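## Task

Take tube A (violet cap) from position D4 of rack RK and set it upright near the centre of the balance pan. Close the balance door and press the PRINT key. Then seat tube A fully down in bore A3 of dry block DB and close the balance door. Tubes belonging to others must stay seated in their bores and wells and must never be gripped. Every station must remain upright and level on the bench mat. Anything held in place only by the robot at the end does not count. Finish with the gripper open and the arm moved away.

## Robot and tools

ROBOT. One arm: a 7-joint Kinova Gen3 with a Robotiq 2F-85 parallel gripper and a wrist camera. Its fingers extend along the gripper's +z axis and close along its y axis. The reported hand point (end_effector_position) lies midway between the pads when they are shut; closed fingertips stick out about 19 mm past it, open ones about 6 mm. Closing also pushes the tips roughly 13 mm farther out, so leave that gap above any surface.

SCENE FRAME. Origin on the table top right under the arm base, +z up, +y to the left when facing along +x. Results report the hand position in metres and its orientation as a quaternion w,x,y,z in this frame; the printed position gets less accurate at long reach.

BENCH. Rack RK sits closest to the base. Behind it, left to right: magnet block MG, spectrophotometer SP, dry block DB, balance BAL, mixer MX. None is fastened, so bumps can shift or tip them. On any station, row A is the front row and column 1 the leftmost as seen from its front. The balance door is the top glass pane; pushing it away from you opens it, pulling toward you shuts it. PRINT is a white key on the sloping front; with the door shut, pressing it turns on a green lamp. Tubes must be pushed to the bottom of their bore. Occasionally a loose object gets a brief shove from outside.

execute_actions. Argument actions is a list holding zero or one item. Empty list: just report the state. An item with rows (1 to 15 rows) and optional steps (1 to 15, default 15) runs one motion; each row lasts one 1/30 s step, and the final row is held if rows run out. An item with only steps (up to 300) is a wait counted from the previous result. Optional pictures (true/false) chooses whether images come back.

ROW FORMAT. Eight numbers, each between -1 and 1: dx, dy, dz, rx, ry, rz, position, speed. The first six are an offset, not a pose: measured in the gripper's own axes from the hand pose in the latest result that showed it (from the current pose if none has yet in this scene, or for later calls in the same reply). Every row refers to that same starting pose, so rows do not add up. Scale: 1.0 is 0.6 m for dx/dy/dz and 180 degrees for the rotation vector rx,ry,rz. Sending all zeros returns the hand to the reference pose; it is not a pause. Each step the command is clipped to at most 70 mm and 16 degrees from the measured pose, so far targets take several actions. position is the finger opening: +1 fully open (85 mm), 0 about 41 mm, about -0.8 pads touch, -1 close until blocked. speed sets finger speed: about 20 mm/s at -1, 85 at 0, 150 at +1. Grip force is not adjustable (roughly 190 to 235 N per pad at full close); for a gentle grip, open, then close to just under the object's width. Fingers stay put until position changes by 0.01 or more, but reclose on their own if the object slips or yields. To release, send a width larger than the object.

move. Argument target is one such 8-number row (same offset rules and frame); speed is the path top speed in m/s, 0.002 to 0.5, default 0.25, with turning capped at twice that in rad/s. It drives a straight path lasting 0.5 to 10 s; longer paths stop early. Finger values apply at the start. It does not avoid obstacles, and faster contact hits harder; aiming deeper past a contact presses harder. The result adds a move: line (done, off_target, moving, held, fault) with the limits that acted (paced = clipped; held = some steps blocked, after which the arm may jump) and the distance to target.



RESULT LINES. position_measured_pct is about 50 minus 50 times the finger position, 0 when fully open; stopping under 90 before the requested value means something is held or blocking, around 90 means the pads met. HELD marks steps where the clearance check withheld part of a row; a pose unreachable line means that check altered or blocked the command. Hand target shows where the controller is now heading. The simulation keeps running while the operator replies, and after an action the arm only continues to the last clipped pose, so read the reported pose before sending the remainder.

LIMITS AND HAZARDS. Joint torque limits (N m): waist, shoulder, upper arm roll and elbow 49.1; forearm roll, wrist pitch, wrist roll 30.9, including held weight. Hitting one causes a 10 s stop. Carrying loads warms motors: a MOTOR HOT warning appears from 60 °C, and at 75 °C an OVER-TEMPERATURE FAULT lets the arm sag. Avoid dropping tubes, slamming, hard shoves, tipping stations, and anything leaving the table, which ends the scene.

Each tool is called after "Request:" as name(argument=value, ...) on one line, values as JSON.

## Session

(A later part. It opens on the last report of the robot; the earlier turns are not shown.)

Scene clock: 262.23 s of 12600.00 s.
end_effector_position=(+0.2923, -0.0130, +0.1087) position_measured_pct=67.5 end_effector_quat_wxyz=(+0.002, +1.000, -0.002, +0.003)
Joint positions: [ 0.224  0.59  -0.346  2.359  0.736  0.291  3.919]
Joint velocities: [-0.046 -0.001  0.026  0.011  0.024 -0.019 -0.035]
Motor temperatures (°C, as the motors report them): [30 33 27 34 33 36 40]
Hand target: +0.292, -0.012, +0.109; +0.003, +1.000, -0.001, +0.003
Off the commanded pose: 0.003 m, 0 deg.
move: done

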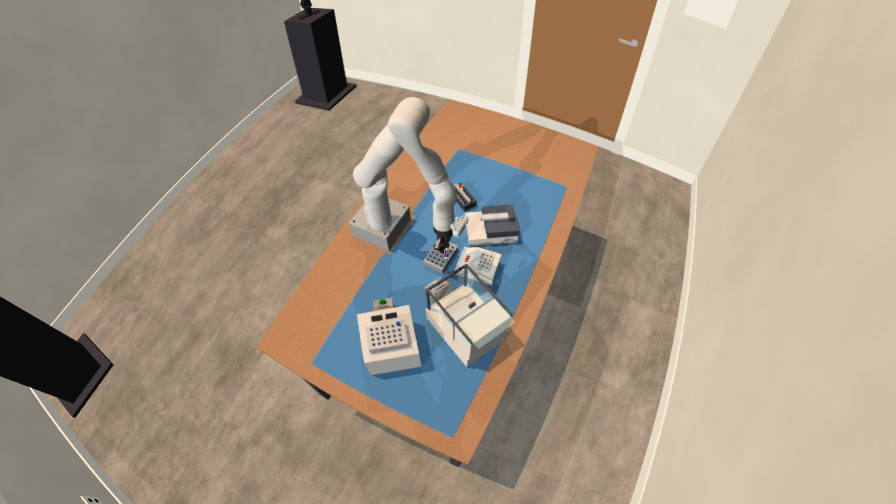

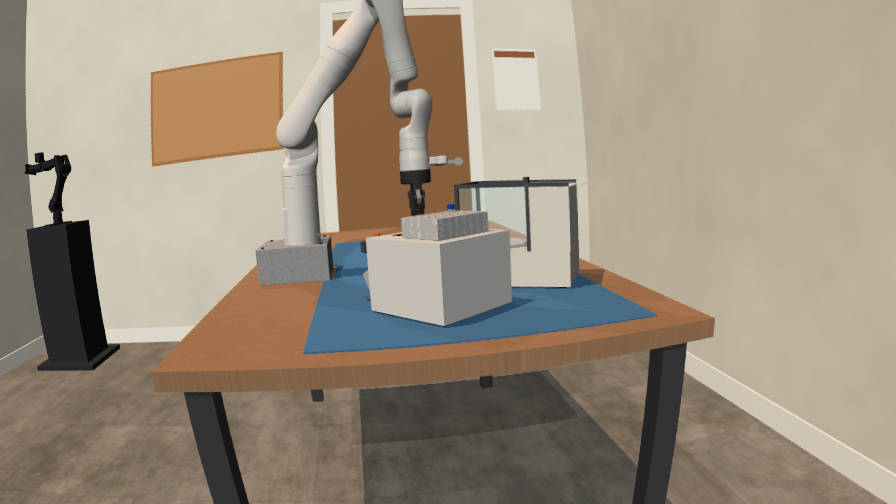

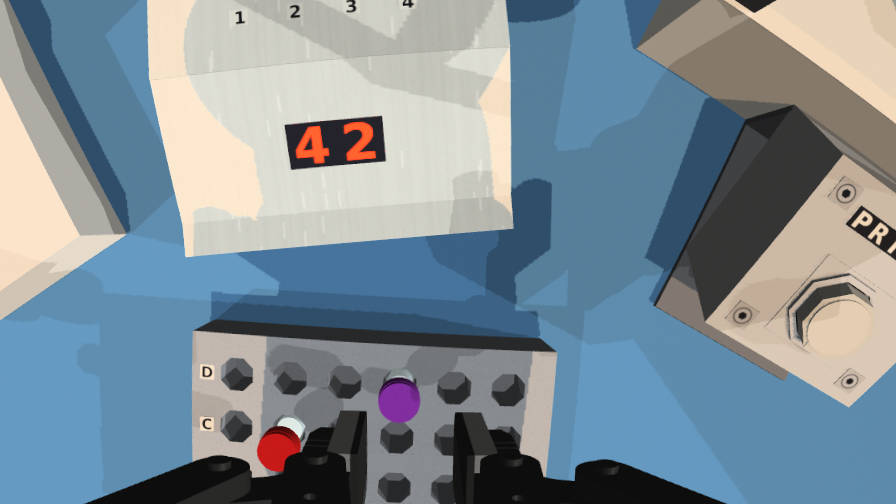

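Descend to grasp pose (0.2912, -0.0103, 0.054).

Request:
move(target=[-0.002,-0.0045,0.091,0,0,0,-0.35,0.5], speed=0.04)

Scene clock: 266.13 s of 12600.00 s.
end_effector_position=(+0.2919, -0.0110, +0.0545) position_measured_pct=67.5 end_effector_quat_wxyz=(+0.002, +1.000, -0.003, +0.003)
Joint positions: [-0.049  0.756  0.006  2.383  0.881 -0.     3.773]
Joint velocities: [-0.028  0.01   0.026  0.004 -0.003 -0.022 -0.001]
Motor temperatures (°C, as the motors report them): [30 33 27 34 33 36 40]
Hand target: +0.292, -0.011, +0.054; +0.002, +1.000, -0.002, +0.003
Off the commanded pose: 0.001 m, 0 deg.
move: done

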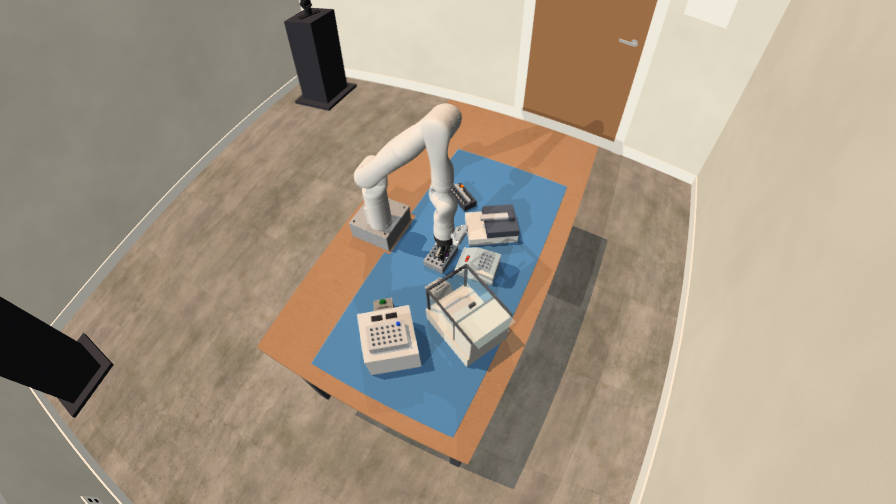

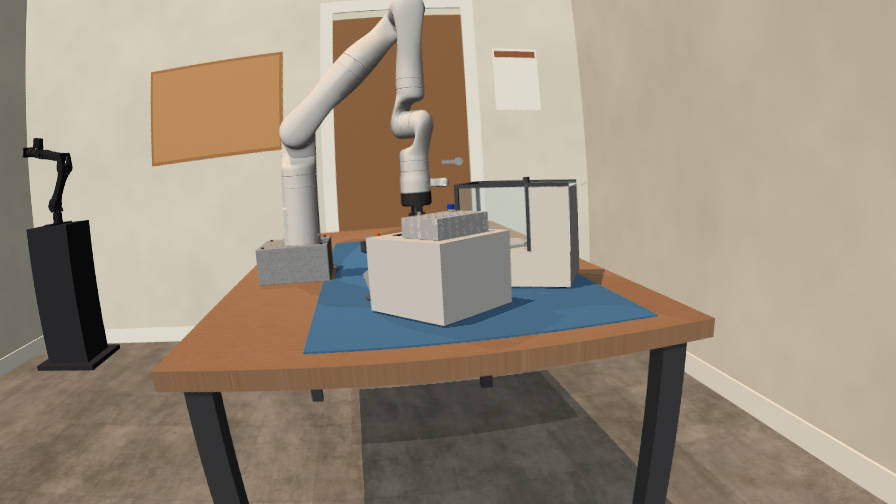

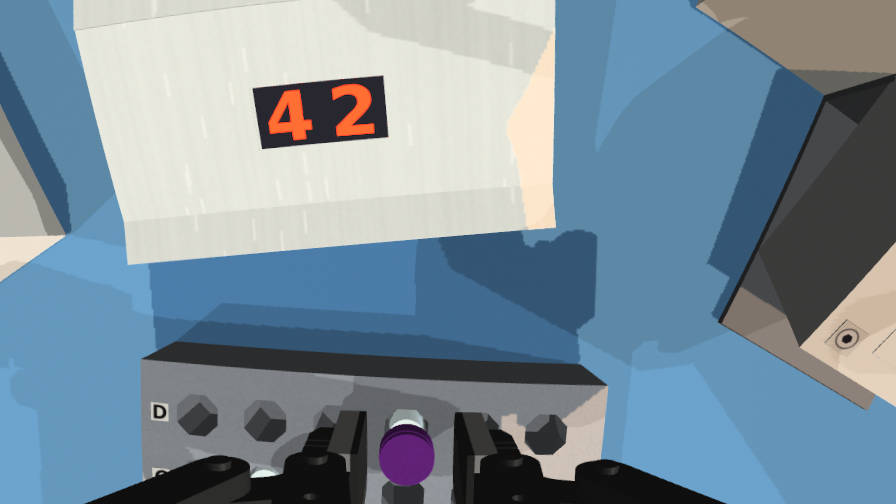

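Request:
execute_actions(actions=[{"rows":[[0,0,0,0,0,0,-0.63,-0.3]],"steps":12}], pictures=false)

Request:
move(target=[0.01,0,-0.13,0,0,0,-0.63,0], speed=0.05)

Scene clock: 269.37 s of 12600.00 s.
end_effector_position=(+0.2919, -0.0109, +0.0545) position_measured_pct=79.8 end_effector_quat_wxyz=(+0.002, +1.000, -0.003, +0.003)
Joint positions: [-0.049  0.756  0.006  2.383  0.881 -0.     3.773]
Joint velocities: [ 0.001 -0.    -0.001 -0.001  0.001  0.     0.001]
Motor temperatures (°C, as the motors report them): [30 33 27 34 33 36 40]
Hand target: +0.292, -0.011, +0.055; +0.002, +1.000, -0.003, +0.003
Off the commanded pose: 0.000 m, 0 deg.
Steps of this call (steps 1 to 85: nothing new was sent; steps 86 to 97: all 12 steps of this action). Readings (end_effector_position | what the end effector reports):
86: (+0.2917, -0.0106, +0.0543) | position_measured_pct=67.5
87: (+0.2918, -0.0108, +0.0544) | position_measured_pct=67.9
89: (+0.2919, -0.0109, +0.0545) | position_measured_pct=71.0
93: (+0.2919, -0.0109, +0.0545) | position_measured_pct=79.0
97: the state above

Scene clock: 271.53 s of 12600.00 s.
end_effector_position=(+0.2969, -0.0103, +0.1322) position_measured_pct=79.8 end_effector_quat_wxyz=(+0.002, +1.000, -0.002, +0.003)
Joint positions: [ 0.309  0.535 -0.465  2.327  0.641  0.399  4.   ]
Joint velocities: [ 0.011 -0.004 -0.004 -0.004 -0.005  0.005  0.008]
Motor temperatures (°C, as the motors report them): [30 33 27 34 33 36 40]
Hand target: +0.297, -0.011, +0.132; +0.002, +1.000, -0.003, +0.003
Off the commanded pose: 0.001 m, 0 deg.
move: done

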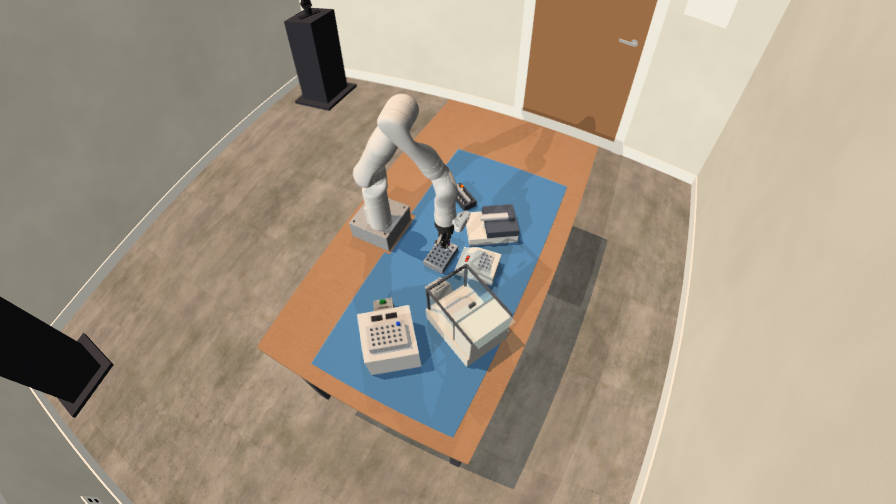

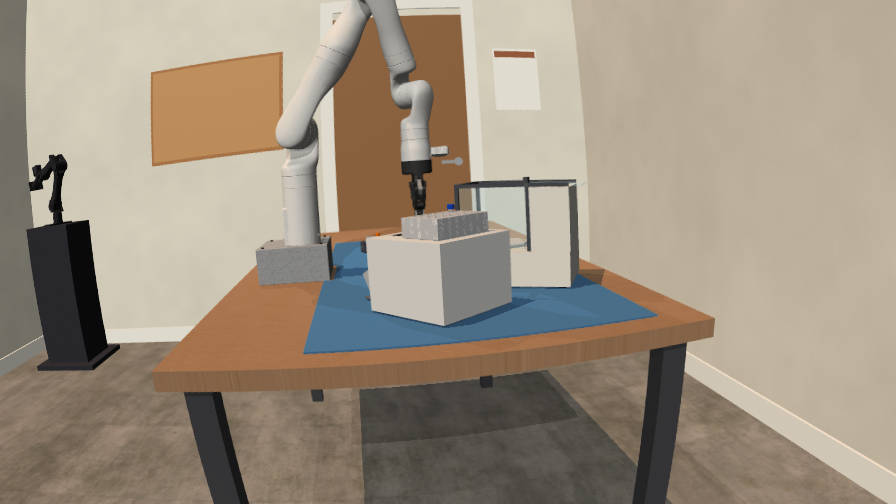

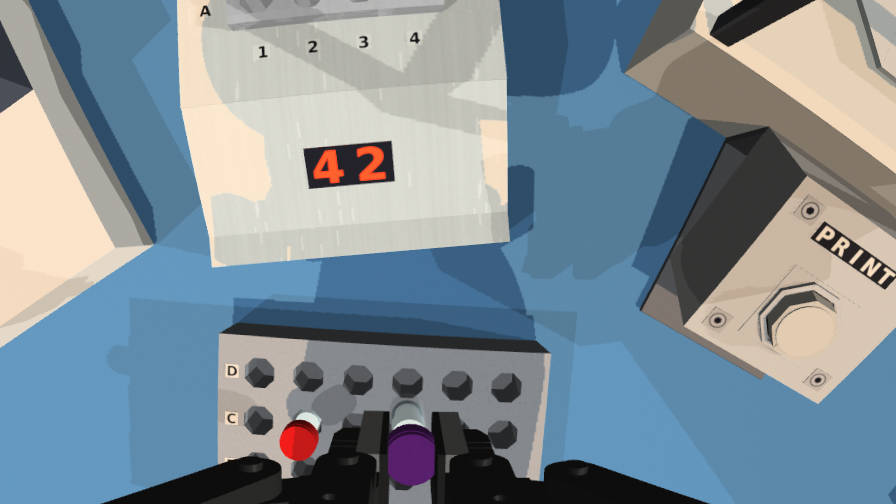

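Request:
move(target=[0.038,0.083,-0.33,0,0,0.151,-0.63,0], speed=0.2)

Scene clock: 278.50 s of 12600.00 s.
end_effector_position=(+0.3182, -0.0587, +0.3300) position_measured_pct=79.8 end_effector_quat_wxyz=(+0.001, +0.971, -0.237, +0.003)
Joint positions: [ 0.643  0.144 -0.597  1.944  0.094  1.078  4.233]
Joint velocities: [ 0.001 -0.002 -0.    -0.003 -0.001  0.002  0.   ]
Motor temperatures (°C, as the motors report them): [30 33 27 34 33 36 40]
Hand target: +0.318, -0.059, +0.330; +0.001, +0.971, -0.237, +0.003
Off the commanded pose: 0.001 m, 0 deg.
move: done

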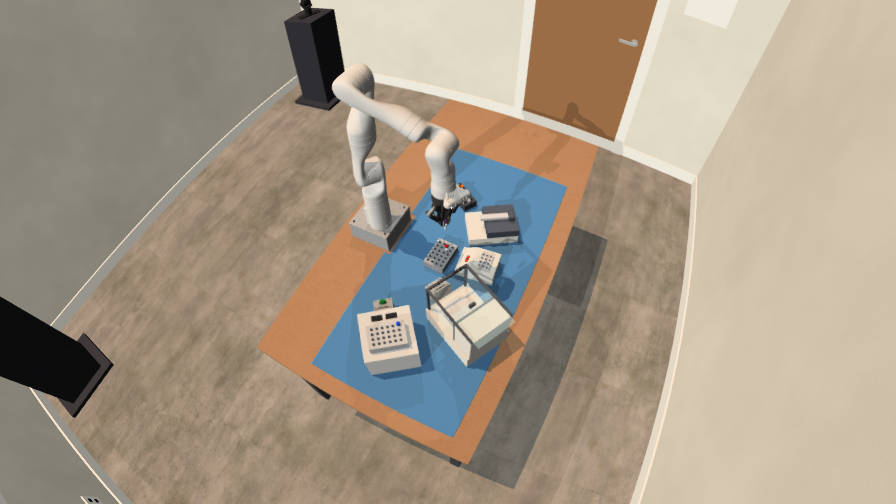

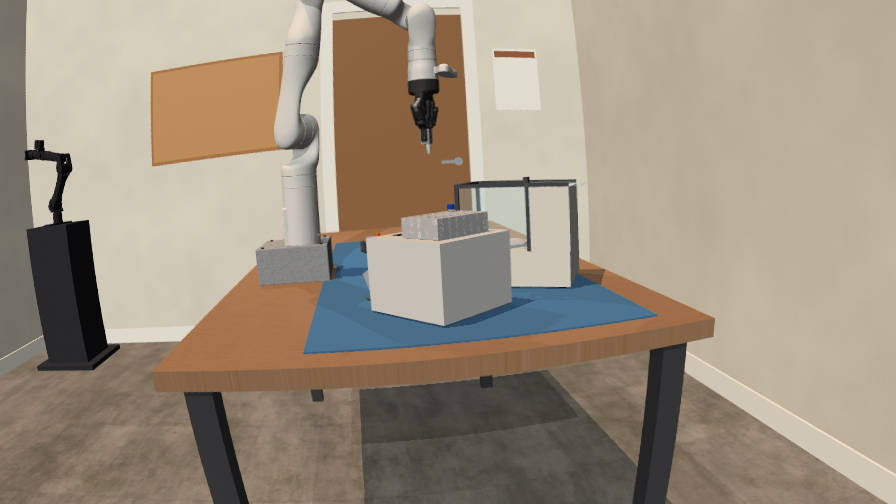

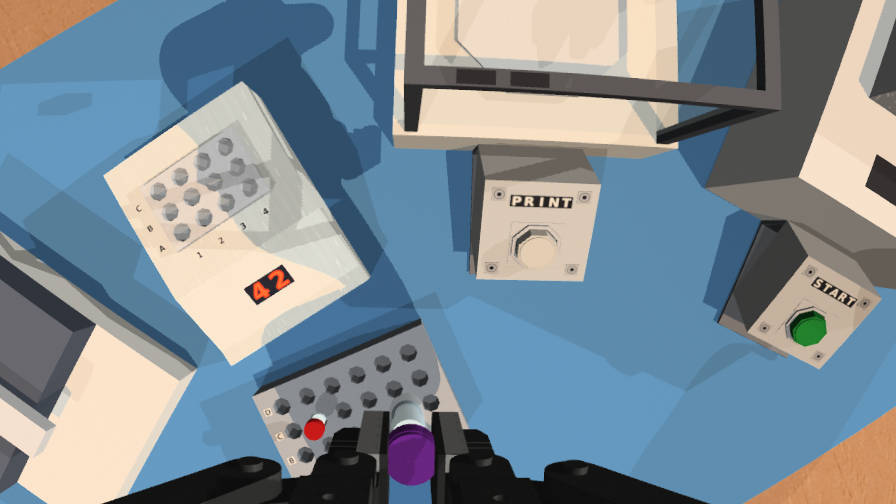

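Request:
move(target=[0.3035,0.130,0.05,0,0,0,-0.63,0], speed=0.2)

Scene clock: 284.03 s of 12600.00 s.
end_effector_position=(+0.4447, -0.2112, +0.3019) position_measured_pct=79.8 end_effector_quat_wxyz=(+0.000, +0.972, -0.237, +0.003)
Joint positions: [ 0.696  0.545 -0.475  1.473  0.26   1.183  4.409]
Joint velocities: [-0.002  0.008  0.001 -0.005  0.001  0.003 -0.   ]
Motor temperatures (°C, as the motors report them): [30 33 27 34 33 36 40]
Hand target: +0.445, -0.211, +0.302; +0.000, +0.972, -0.237, +0.003
Off the commanded pose: 0.001 m, 0 deg.
move: done

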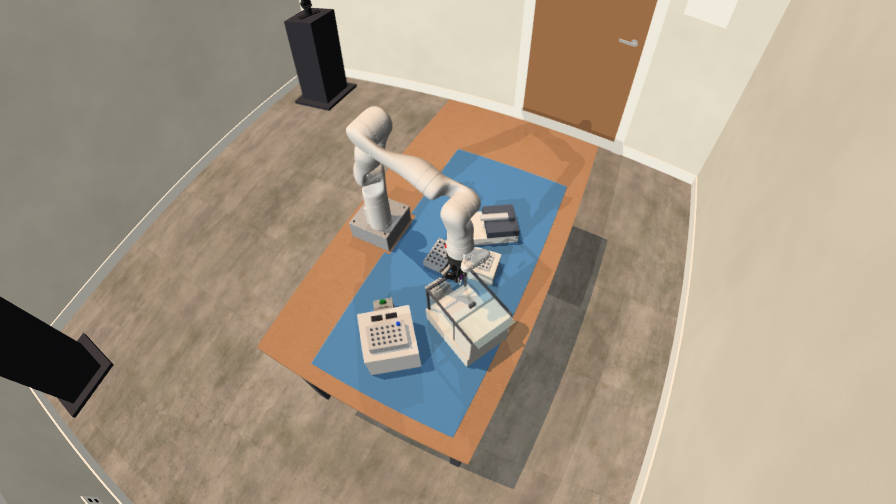

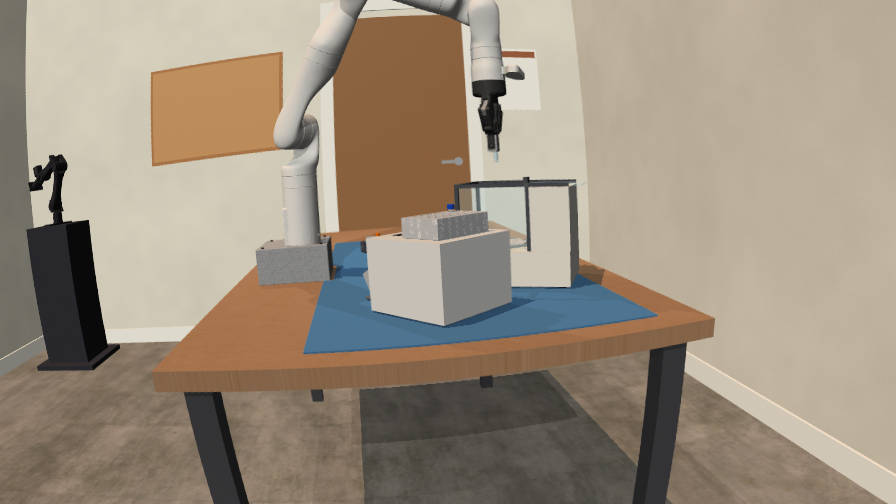

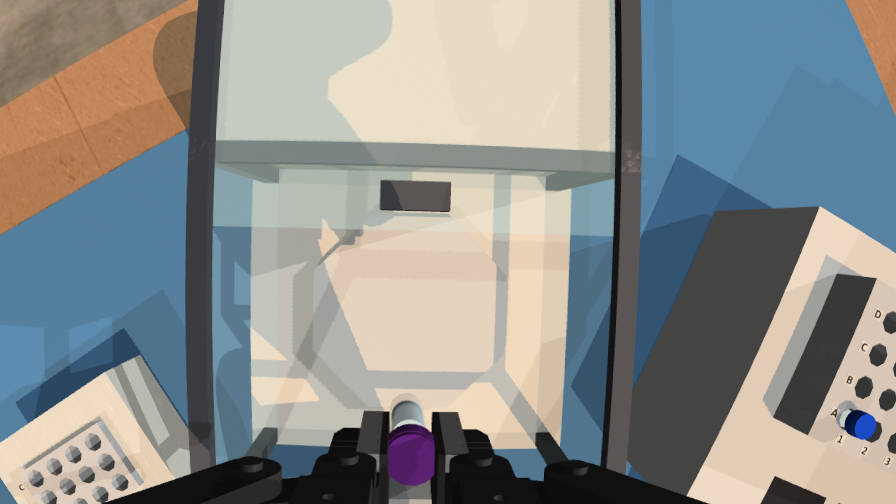

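Request:
move(target=[0,0.002,0.17,0,0,0,-0.63,0], speed=0.06)

Scene clock: 290.53 s of 12600.00 s.
end_effector_position=(+0.4449, -0.2127, +0.2002) position_measured_pct=79.8 end_effector_quat_wxyz=(+0.001, +0.971, -0.237, +0.003)
Joint positions: [ 0.674  0.673 -0.433  1.617  0.335  0.923  4.347]
Joint velocities: [-0.001  0.004 -0.003  0.002  0.    -0.002 -0.   ]
Motor temperatures (°C, as the motors report them): [30 33 27 34 33 36 40]
Hand target: +0.445, -0.213, +0.200; +0.001, +0.972, -0.237, +0.003
Off the commanded pose: 0.000 m, 0 deg.
move: done

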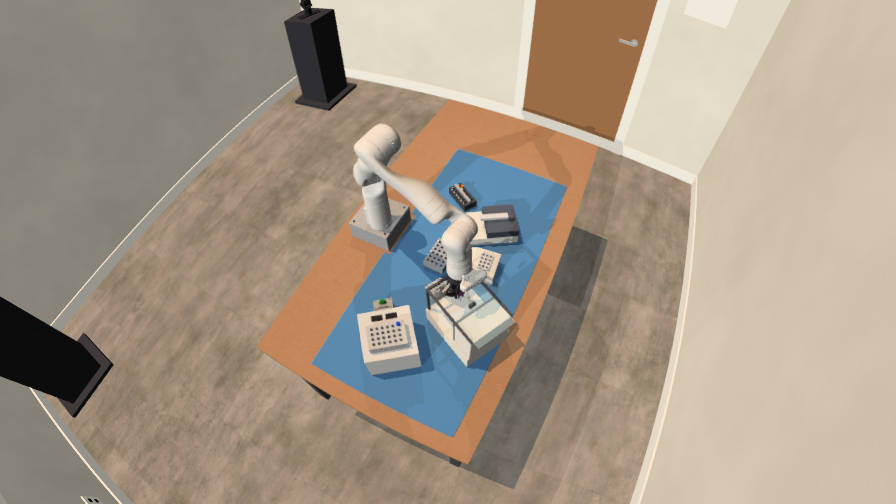

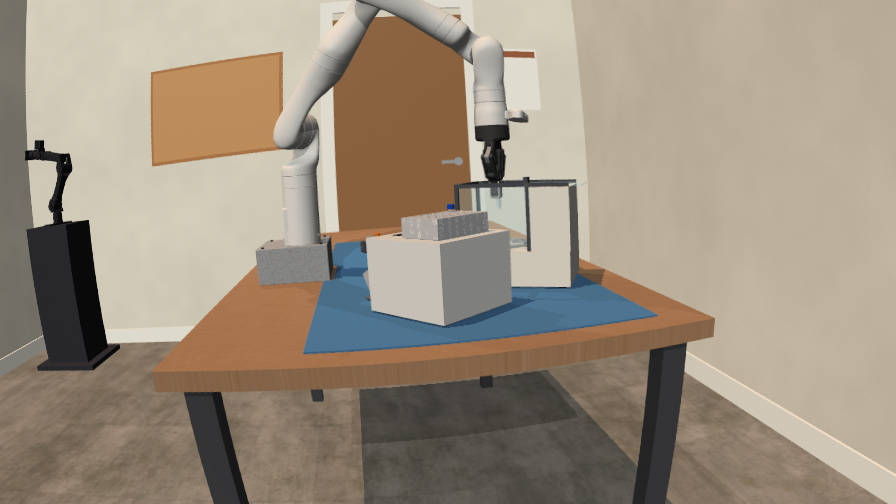

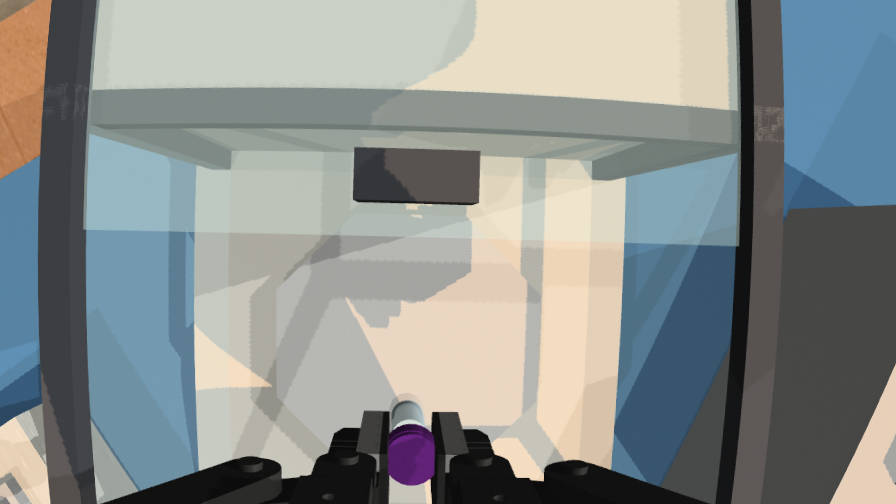

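Request:
zoom_image(camera="cam_low", region=[440, 100, 600, 290])

Region (440, 100, 600, 290) of cam_low's 896x504 image, scaled by 2.653, with more detail than that image has; it fills the left 424 columns of this view, and the rest is white.

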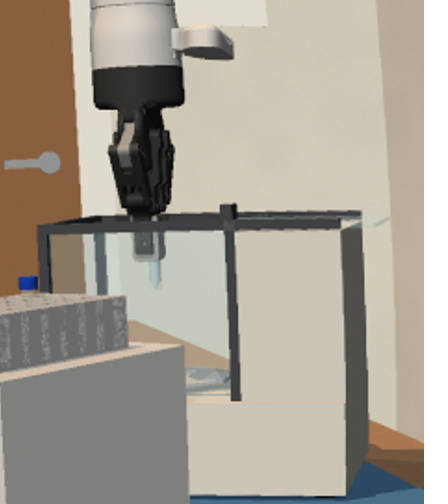

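Request:
move(target=[0,0,0.1,0,0,0,-0.63,0], speed=0.03)

Request:
zoom_image(camera="cam_low", region=[440, 100, 600, 290])

Scene clock: 306.90 s of 12600.00 s.
end_effector_position=(+0.4454, -0.2131, +0.1404) position_measured_pct=79.8 end_effector_quat_wxyz=(+0.001, +0.971, -0.237, +0.003)
Joint positions: [ 0.649  0.768 -0.393  1.665  0.388  0.783  4.304]
Joint velocities: [-0.001  0.003  0.002 -0.     0.001 -0.003 -0.   ]
Motor temperatures (°C, as the motors report them): [30 33 27 34 33 36 40]
Hand target: +0.445, -0.213, +0.140; +0.001, +0.971, -0.237, +0.003
Off the commanded pose: 0.000 m, 0 deg.
move: done

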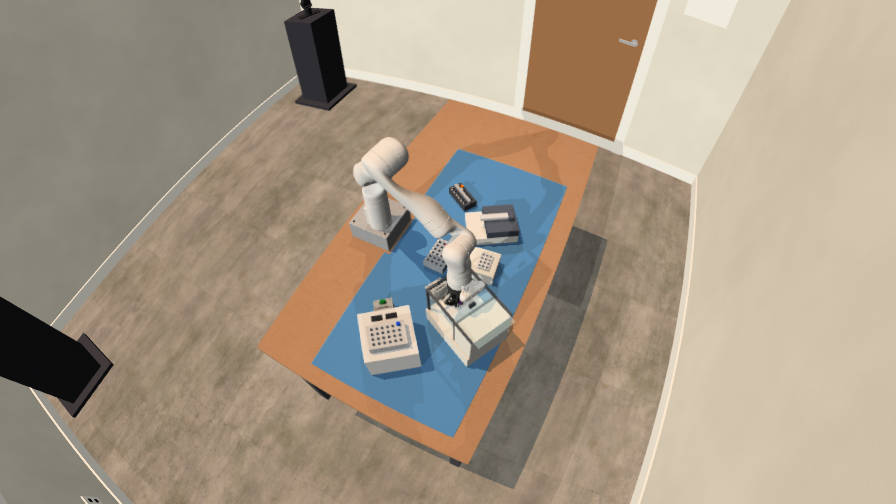

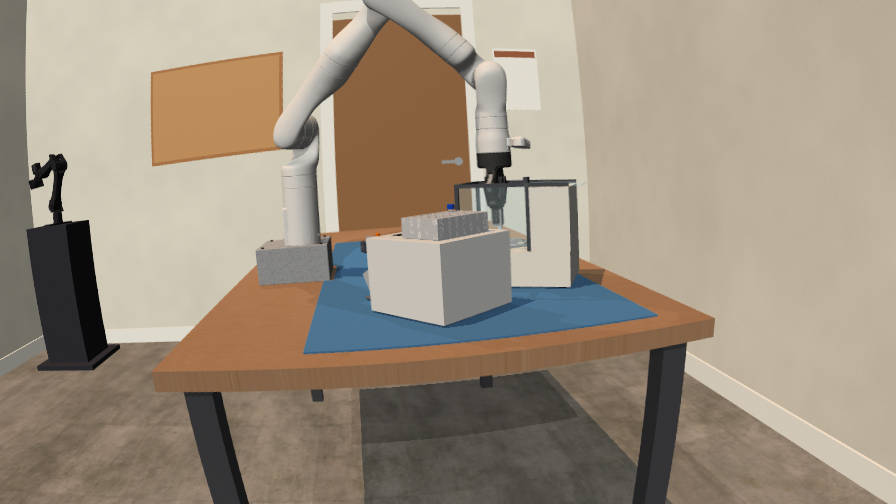

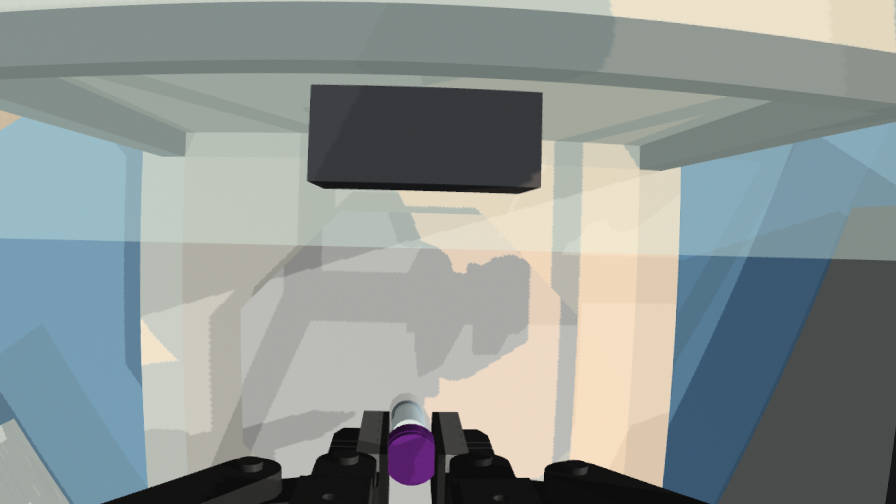

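Region (440, 100, 600, 290) of cam_low's 896x504 image, scaled by 2.653, with more detail than that image has; it fills the left 424 columns of this view, and the rest is white.

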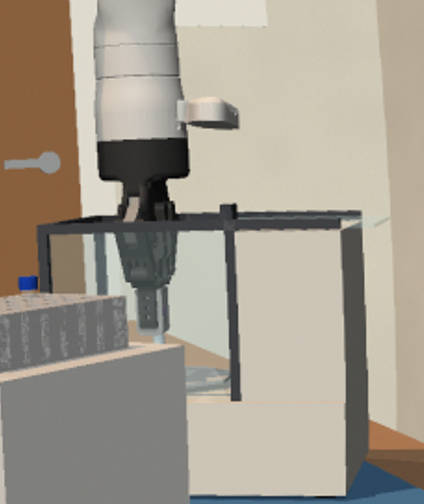

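Request:
move(target=[0,0,0.02,0,0,0,-0.63,0], speed=0.01)

Request:
zoom_image(camera="cam_low", region=[440, 100, 600, 290])

Scene clock: 315.30 s of 12600.00 s.
end_effector_position=(+0.4458, -0.2132, +0.1291) position_measured_pct=79.8 end_effector_quat_wxyz=(+0.001, +0.971, -0.237, +0.004)
Joint positions: [ 0.643  0.787 -0.384  1.671  0.399  0.757  4.296]
Joint velocities: [-0.001 -0.    -0.    -0.001  0.002 -0.001 -0.   ]
Motor temperatures (°C, as the motors report them): [30 33 27 34 33 36 40]
Hand target: +0.446, -0.213, +0.128; +0.001, +0.971, -0.237, +0.003
Off the commanded pose: 0.001 m, 0 deg.
move: done

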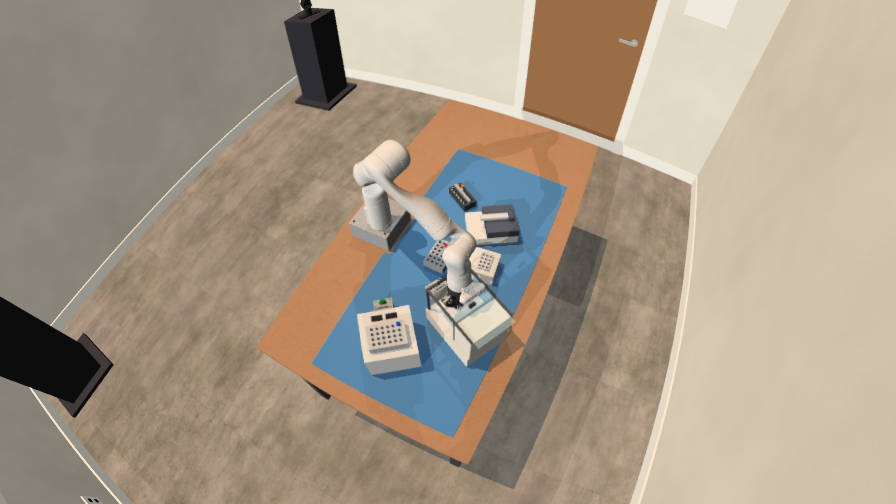

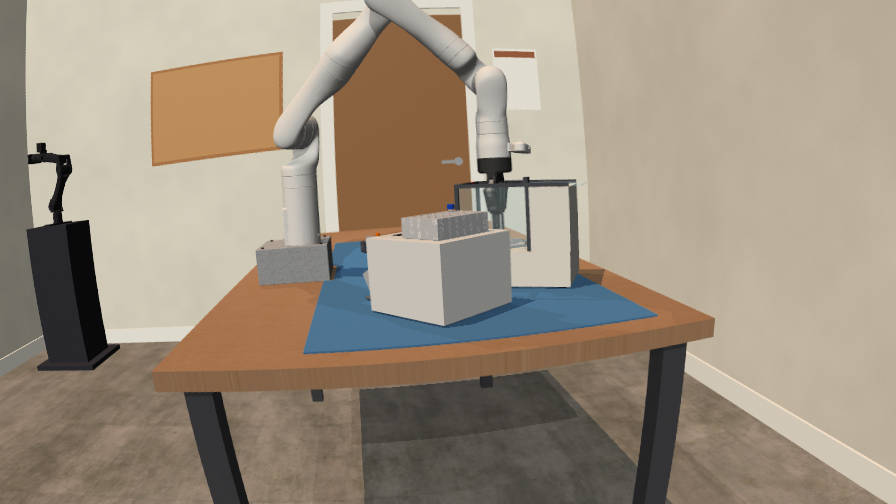

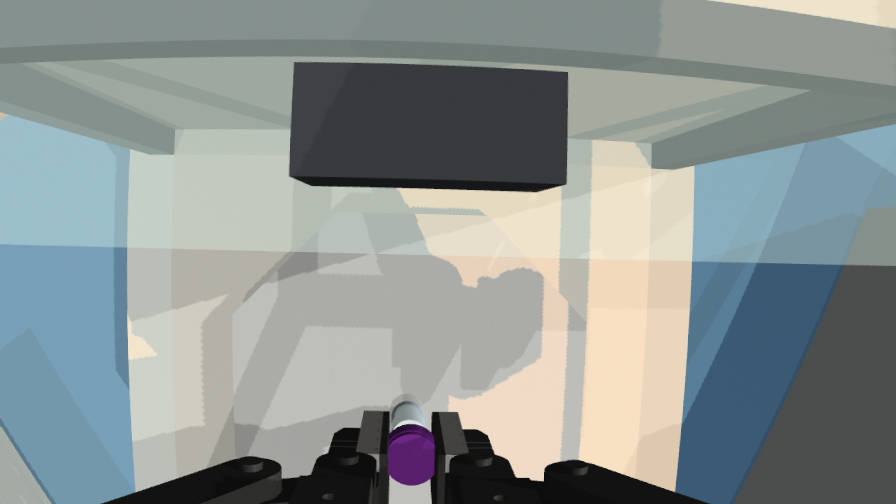

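Region (440, 100, 600, 290) of cam_low's 896x504 image, scaled by 2.653, with more detail than that image has; it fills the left 424 columns of this view, and the rest is white.

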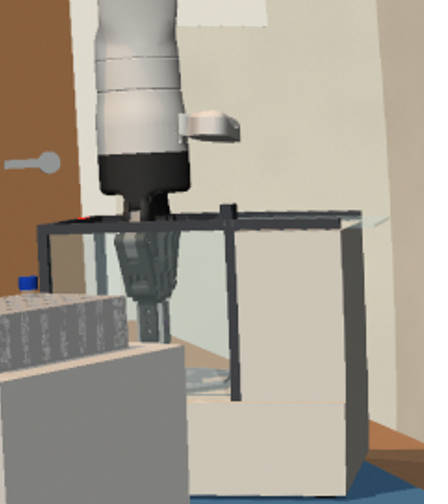

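Request:
move(target=[0,0,0.017,0,0,0,-0.63,0], speed=0.008)

Scene clock: 320.47 s of 12600.00 s.
end_effector_position=(+0.4523, -0.2161, +0.1271) position_measured_pct=79.8 end_effector_quat_wxyz=(+0.003, +0.971, -0.237, +0.014)
Joint positions: [ 0.639  0.791 -0.378  1.67   0.409  0.734  4.288]
Joint velocities: [-0.     0.     0.001  0.002  0.001 -0.001 -0.001]
Motor temperatures (°C, as the motors report them): [30 33 27 34 33 36 40]
Hand target: +0.446, -0.213, +0.119; +0.001, +0.971, -0.237, +0.004
Off the commanded pose: 0.011 m, 1 deg.
move: off_target

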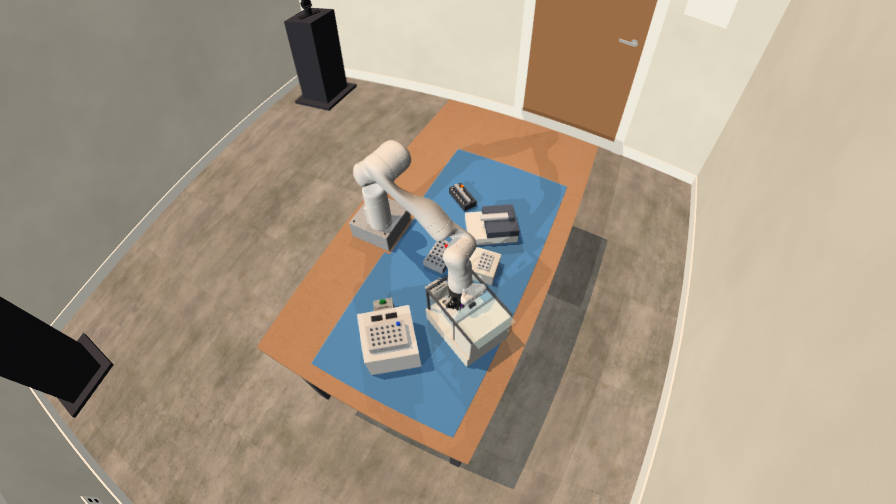

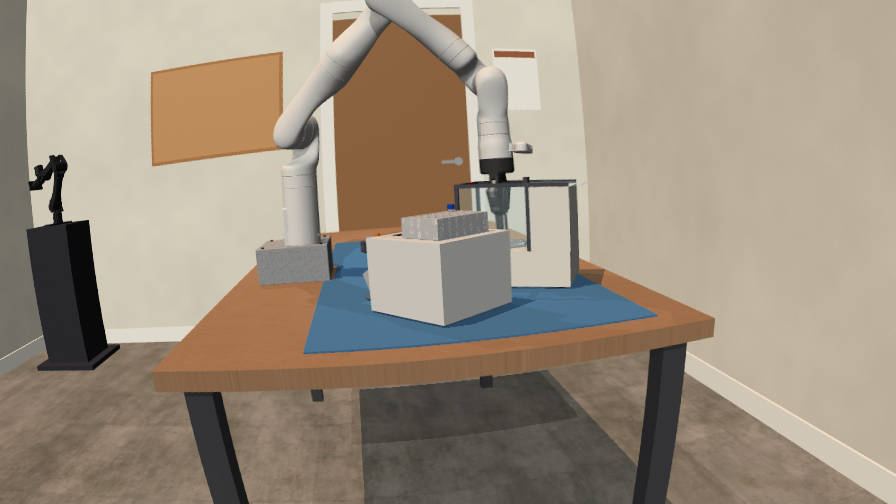

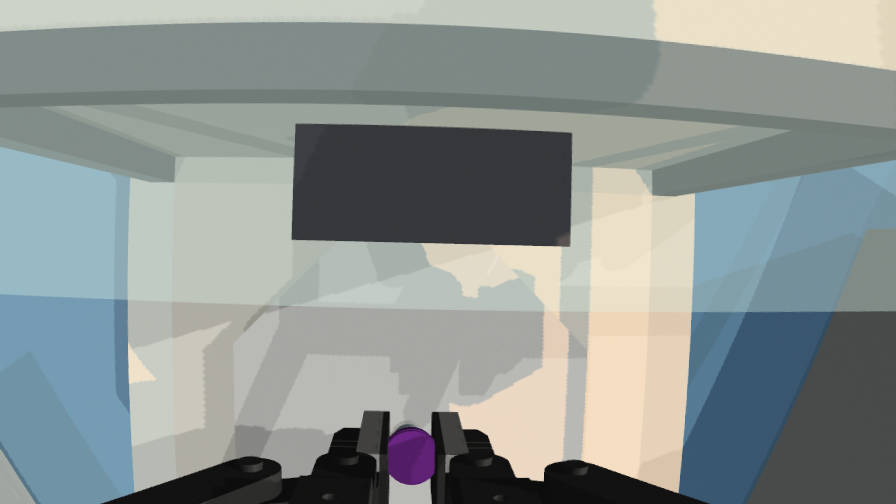

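Request:
move(target=[-0.012,0,-0.002,0,0,0,-0.63,0], speed=0.005)

Scene clock: 327.10 s of 12600.00 s.
end_effector_position=(+0.4465, -0.2131, +0.1287) position_measured_pct=79.8 end_effector_quat_wxyz=(+0.003, +0.971, -0.237, +0.014)
Joint positions: [ 0.64   0.777 -0.378  1.696  0.409  0.72   4.282]
Joint velocities: [ 0.    -0.001  0.001  0.002 -0.    -0.    -0.001]
Motor temperatures (°C, as the motors report them): [30 33 27 34 33 36 40]
Hand target: +0.446, -0.213, +0.128; +0.003, +0.971, -0.237, +0.014
Off the commanded pose: 0.001 m, 0 deg.
move: done

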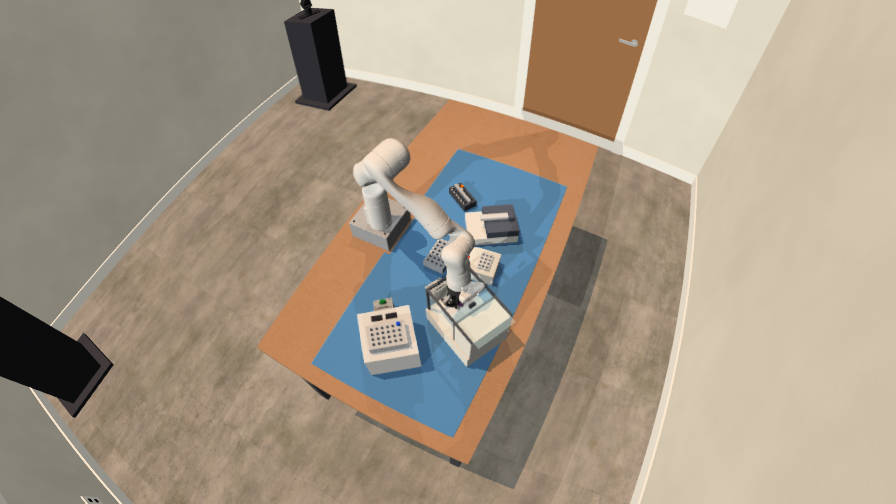

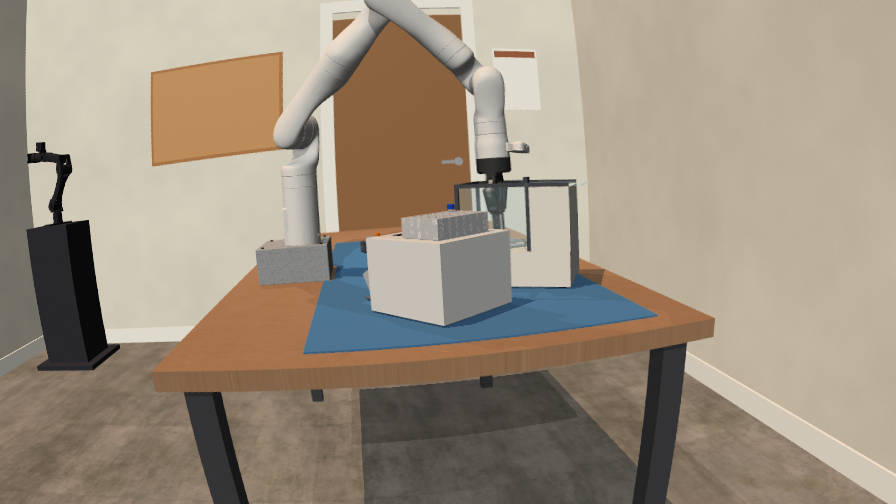

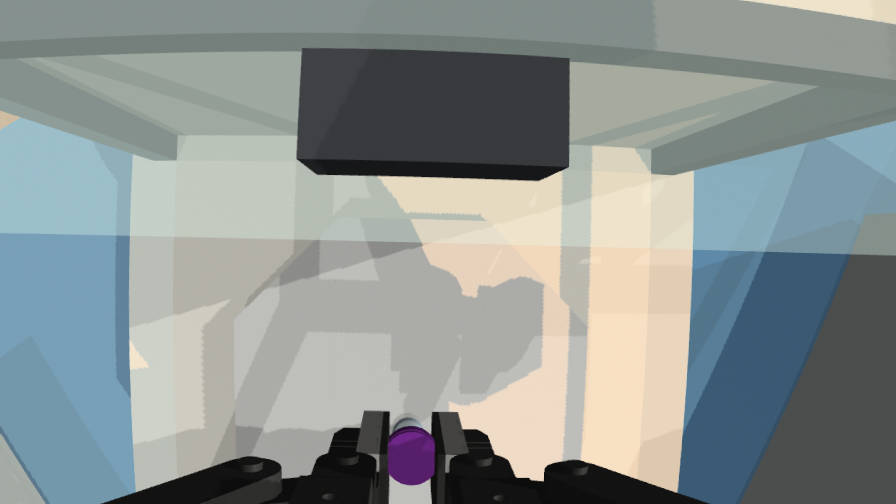

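Request:
move(target=[-0.011,0,0.004,0,0,0,-0.63,0], speed=0.004)

Scene clock: 347.97 s of 12600.00 s.
end_effector_position=(+0.4427, -0.2110, +0.1282) position_measured_pct=79.8 end_effector_quat_wxyz=(+0.004, +0.971, -0.237, +0.017)
Joint positions: [ 0.639  0.769 -0.375  1.719  0.414  0.699  4.274]
Joint velocities: [-0.    -0.     0.001  0.001  0.    -0.001 -0.   ]
Motor temperatures (°C, as the motors report them): [30 33 27 34 33 36 40]
Hand target: +0.441, -0.210, +0.126; +0.003, +0.971, -0.237, +0.014
Off the commanded pose: 0.003 m, 0 deg.
move: done

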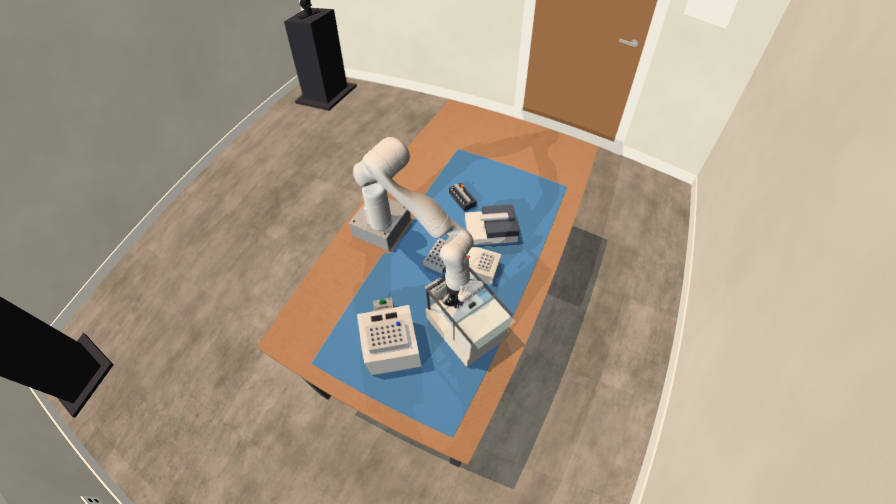

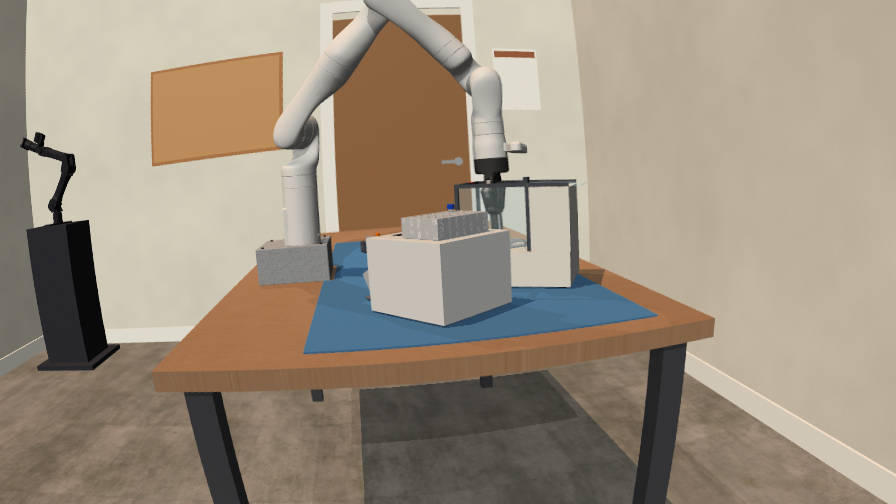

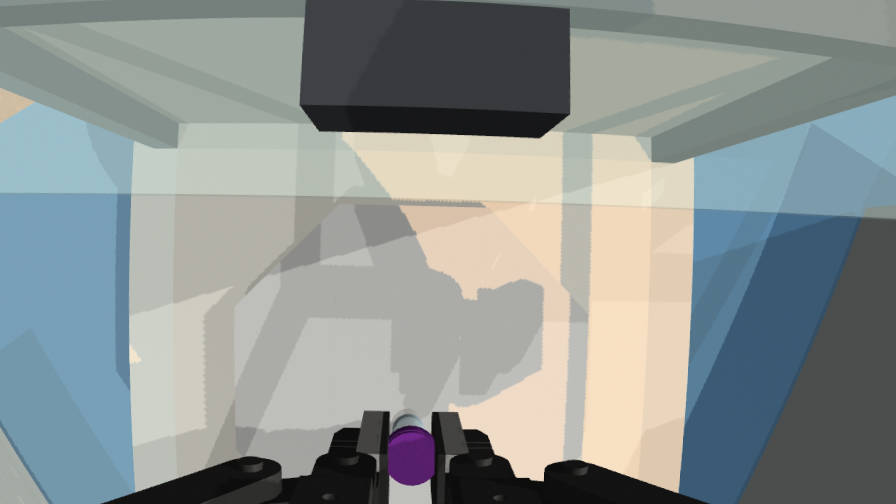

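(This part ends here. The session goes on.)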